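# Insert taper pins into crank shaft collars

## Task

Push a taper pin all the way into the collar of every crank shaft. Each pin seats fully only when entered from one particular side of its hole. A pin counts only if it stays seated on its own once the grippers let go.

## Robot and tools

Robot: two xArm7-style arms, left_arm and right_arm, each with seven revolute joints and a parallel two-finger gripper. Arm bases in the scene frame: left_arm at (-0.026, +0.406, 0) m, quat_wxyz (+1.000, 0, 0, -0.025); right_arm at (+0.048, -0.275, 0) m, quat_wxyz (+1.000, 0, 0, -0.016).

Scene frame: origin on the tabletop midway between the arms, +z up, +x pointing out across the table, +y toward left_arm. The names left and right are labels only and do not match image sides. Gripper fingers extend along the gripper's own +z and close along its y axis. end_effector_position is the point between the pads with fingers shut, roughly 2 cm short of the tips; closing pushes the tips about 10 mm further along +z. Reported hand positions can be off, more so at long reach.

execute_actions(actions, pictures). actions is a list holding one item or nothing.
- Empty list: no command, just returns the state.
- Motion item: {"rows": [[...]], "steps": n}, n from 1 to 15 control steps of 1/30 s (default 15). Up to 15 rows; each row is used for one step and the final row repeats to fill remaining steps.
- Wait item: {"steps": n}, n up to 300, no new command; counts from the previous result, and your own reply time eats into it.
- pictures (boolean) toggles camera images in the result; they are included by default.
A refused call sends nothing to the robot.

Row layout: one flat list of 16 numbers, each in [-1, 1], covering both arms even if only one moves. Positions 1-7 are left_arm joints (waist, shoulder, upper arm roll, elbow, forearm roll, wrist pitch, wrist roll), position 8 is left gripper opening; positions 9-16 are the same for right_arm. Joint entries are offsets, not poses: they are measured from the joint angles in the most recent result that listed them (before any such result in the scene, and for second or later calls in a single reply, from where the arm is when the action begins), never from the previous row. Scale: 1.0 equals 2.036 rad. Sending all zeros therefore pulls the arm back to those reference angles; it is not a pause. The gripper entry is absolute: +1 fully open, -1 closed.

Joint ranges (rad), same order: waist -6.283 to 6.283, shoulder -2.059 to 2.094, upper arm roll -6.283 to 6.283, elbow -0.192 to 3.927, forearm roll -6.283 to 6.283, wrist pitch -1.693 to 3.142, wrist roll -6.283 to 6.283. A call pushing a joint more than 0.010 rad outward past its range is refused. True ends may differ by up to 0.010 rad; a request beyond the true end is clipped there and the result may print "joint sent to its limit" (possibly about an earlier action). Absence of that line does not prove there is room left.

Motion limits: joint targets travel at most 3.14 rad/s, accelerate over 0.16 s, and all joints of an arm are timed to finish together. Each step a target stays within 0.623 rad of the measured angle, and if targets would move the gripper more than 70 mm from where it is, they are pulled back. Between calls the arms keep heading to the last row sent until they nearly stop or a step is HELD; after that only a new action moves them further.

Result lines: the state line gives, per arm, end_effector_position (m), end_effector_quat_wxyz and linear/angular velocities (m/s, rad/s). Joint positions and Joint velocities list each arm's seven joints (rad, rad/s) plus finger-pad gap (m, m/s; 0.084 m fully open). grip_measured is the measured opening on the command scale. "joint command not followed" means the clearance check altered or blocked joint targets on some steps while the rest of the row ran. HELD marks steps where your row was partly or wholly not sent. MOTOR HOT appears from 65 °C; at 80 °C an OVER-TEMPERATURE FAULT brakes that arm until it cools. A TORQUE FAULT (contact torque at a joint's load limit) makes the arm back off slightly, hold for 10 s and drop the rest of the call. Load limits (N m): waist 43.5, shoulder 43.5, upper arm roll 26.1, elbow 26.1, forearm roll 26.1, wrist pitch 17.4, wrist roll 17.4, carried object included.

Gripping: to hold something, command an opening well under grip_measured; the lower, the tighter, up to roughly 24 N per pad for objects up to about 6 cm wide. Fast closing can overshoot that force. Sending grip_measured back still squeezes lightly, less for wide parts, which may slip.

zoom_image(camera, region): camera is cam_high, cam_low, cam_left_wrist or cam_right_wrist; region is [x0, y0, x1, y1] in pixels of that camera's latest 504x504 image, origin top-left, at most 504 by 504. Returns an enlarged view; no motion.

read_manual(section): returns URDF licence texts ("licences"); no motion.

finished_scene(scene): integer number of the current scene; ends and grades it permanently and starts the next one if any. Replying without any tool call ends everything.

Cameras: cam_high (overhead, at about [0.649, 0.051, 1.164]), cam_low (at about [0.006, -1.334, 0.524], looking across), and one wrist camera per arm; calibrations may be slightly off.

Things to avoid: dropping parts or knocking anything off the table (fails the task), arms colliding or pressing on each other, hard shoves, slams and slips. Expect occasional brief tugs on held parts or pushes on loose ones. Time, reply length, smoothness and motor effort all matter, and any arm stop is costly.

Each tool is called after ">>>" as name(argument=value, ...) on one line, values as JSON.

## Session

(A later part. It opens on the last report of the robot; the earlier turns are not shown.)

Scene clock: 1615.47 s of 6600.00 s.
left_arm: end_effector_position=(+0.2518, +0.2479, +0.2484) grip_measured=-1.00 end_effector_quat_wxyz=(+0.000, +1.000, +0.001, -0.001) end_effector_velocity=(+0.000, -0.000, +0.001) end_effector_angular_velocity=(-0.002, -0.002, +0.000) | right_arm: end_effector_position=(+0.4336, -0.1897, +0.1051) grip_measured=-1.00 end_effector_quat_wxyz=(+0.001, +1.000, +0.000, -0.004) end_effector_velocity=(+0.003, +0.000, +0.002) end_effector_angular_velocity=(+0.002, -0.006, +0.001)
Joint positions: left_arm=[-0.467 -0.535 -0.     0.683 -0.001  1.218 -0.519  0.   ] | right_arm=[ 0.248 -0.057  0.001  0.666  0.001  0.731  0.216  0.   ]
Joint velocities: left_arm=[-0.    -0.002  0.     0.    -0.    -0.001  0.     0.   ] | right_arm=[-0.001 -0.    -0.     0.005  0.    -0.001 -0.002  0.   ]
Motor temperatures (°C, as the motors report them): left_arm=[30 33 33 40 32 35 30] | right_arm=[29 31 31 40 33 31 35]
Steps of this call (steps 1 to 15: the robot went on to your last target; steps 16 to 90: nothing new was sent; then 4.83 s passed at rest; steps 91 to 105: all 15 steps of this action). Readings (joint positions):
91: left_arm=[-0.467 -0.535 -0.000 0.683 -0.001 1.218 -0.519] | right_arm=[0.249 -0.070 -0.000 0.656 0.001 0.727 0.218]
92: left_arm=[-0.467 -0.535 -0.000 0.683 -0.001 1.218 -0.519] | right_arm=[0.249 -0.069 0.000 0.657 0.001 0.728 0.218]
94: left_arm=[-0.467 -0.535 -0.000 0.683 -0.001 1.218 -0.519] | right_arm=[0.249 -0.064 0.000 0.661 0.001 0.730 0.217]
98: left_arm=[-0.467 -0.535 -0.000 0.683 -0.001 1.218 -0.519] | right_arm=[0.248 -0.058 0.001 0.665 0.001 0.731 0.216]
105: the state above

>>> execute_actions(actions=[{"rows":[[0,0,0,0,0,0,0,-1,0.005,-0.028,0,-0.024,0,0.002,0.005,-1],[0,0,0,0,0,0,0,-1,0.013,-0.07,0,-0.059,0,0.008,0.013,-1],[0,0,0,0,0,0,0,-1,0.026,-0.141,-0.0005,-0.118,0,0.019,0.026,-1]],"steps":15}])

Scene clock: 1620.73 s of 6600.00 s.
left_arm: end_effector_position=(+0.2518, +0.2479, +0.2484) grip_measured=-1.00 end_effector_quat_wxyz=(+0.000, +1.000, +0.001, -0.001) end_effector_velocity=(+0.000, -0.000, +0.001) end_effector_angular_velocity=(-0.001, -0.002, +0.000) | right_arm: end_effector_position=(+0.3597, -0.1894, +0.1180) grip_measured=-1.00 end_effector_quat_wxyz=(-0.001, +1.000, -0.001, +0.001) end_effector_velocity=(-0.017, -0.000, -0.005) end_effector_angular_velocity=(-0.006, +0.018, +0.005)
Joint positions: left_arm=[-0.467 -0.535 -0.     0.683 -0.001  1.218 -0.519  0.   ] | right_arm=[ 0.299 -0.34  -0.001  0.431  0.001  0.768  0.268  0.   ]
Joint velocities: left_arm=[ 0.    -0.001 -0.     0.002  0.     0.001 -0.     0.   ] | right_arm=[ 0.011 -0.037  0.004 -0.043  0.001  0.013  0.009  0.   ]
Motor temperatures (°C, as the motors report them): left_arm=[30 33 33 40 32 35 30] | right_arm=[29 32 31 42 33 32 35]
Steps of this call (steps 1 to 15: the robot went on to your last target; steps 16 to 90: nothing new was sent; then 1.77 s passed at rest; steps 91 to 105: all 15 steps of this action). Readings (joint positions):
91: left_arm=[-0.467 -0.535 -0.000 0.683 -0.001 1.218 -0.519] | right_arm=[0.247 -0.058 0.000 0.667 0.001 0.733 0.216]
92: left_arm=[-0.467 -0.535 -0.000 0.683 -0.001 1.218 -0.519] | right_arm=[0.248 -0.063 -0.000 0.663 0.000 0.732 0.217]
94: left_arm=[-0.467 -0.535 -0.000 0.683 -0.001 1.218 -0.519] | right_arm=[0.255 -0.113 -0.004 0.630 -0.000 0.731 0.227]
98: left_arm=[-0.467 -0.535 -0.000 0.683 -0.001 1.218 -0.519] | right_arm=[0.288 -0.287 -0.002 0.485 0.000 0.756 0.257]
105: the state above
camera_calibration (this result's frames):
cam_left_wrist: T_world_to_cam=[[0.00689309, -0.999896, 0.0126427, 0.277159], [-0.999765, -0.00715092, -0.0204629, 0.328672], [0.0205512, -0.0124987, -0.999711, 0.377565], [0, 0, 0, 1]] pos_world=[0.318925, 0.2842, 0.380677]
cam_right_wrist: T_world_to_cam=[[-0.00290524, -0.999825, 0.0184776, -0.16007], [-0.999992, 0.00295664, 0.00275492, 0.430624], [-0.00280907, -0.0184695, -0.999825, 0.249337], [0, 0, 0, 1]] pos_world=[0.430855, -0.15671, 0.251065]

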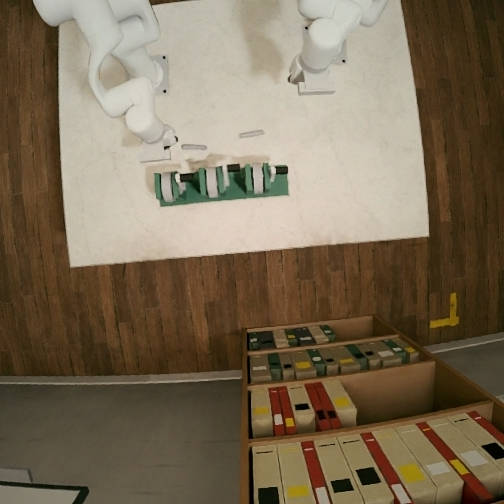

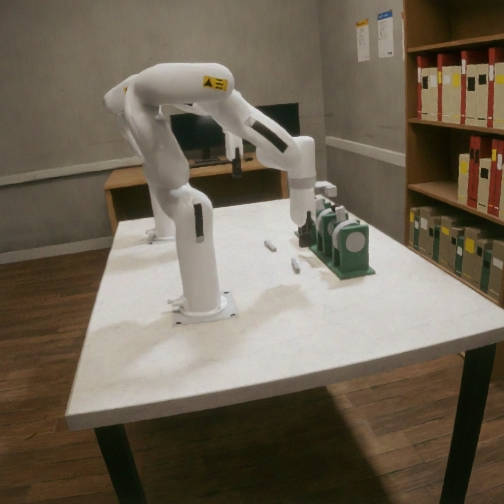

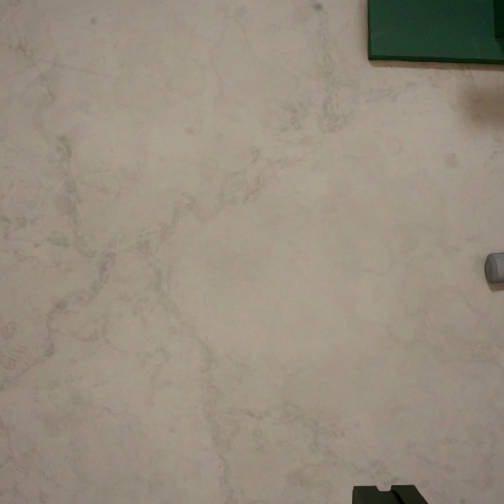

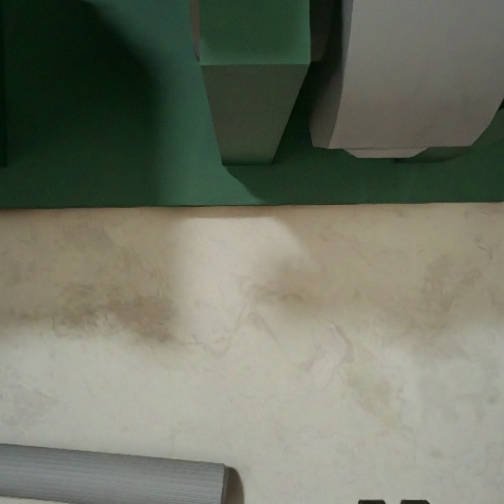

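>>> zoom_image(camera="cam_right_wrist", region=[290, 90, 490, 210])

Region (290, 90, 490, 210) of cam_right_wrist's 504x504 image, scaled by 2.520, with more detail than that image has; it fills the top 302 rows of this view, and the rest is white.

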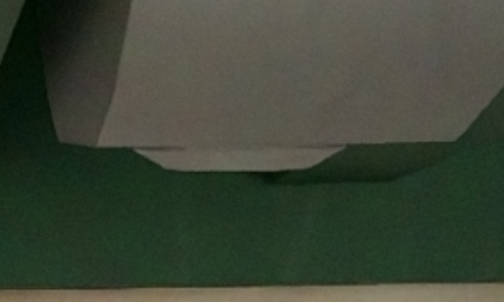

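>>> zoom_image(camera="cam_high", region=[140, 150, 300, 220])

Region (140, 150, 300, 220) of cam_high's 504x504 image, scaled by 3.150, with more detail than that image has; it fills the top 220 rows of this view, and the rest is white.

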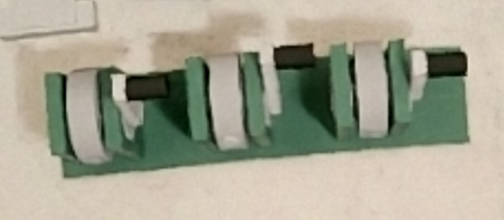

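>>> finished_scene(scene=1)

The scene is finished: the task was done.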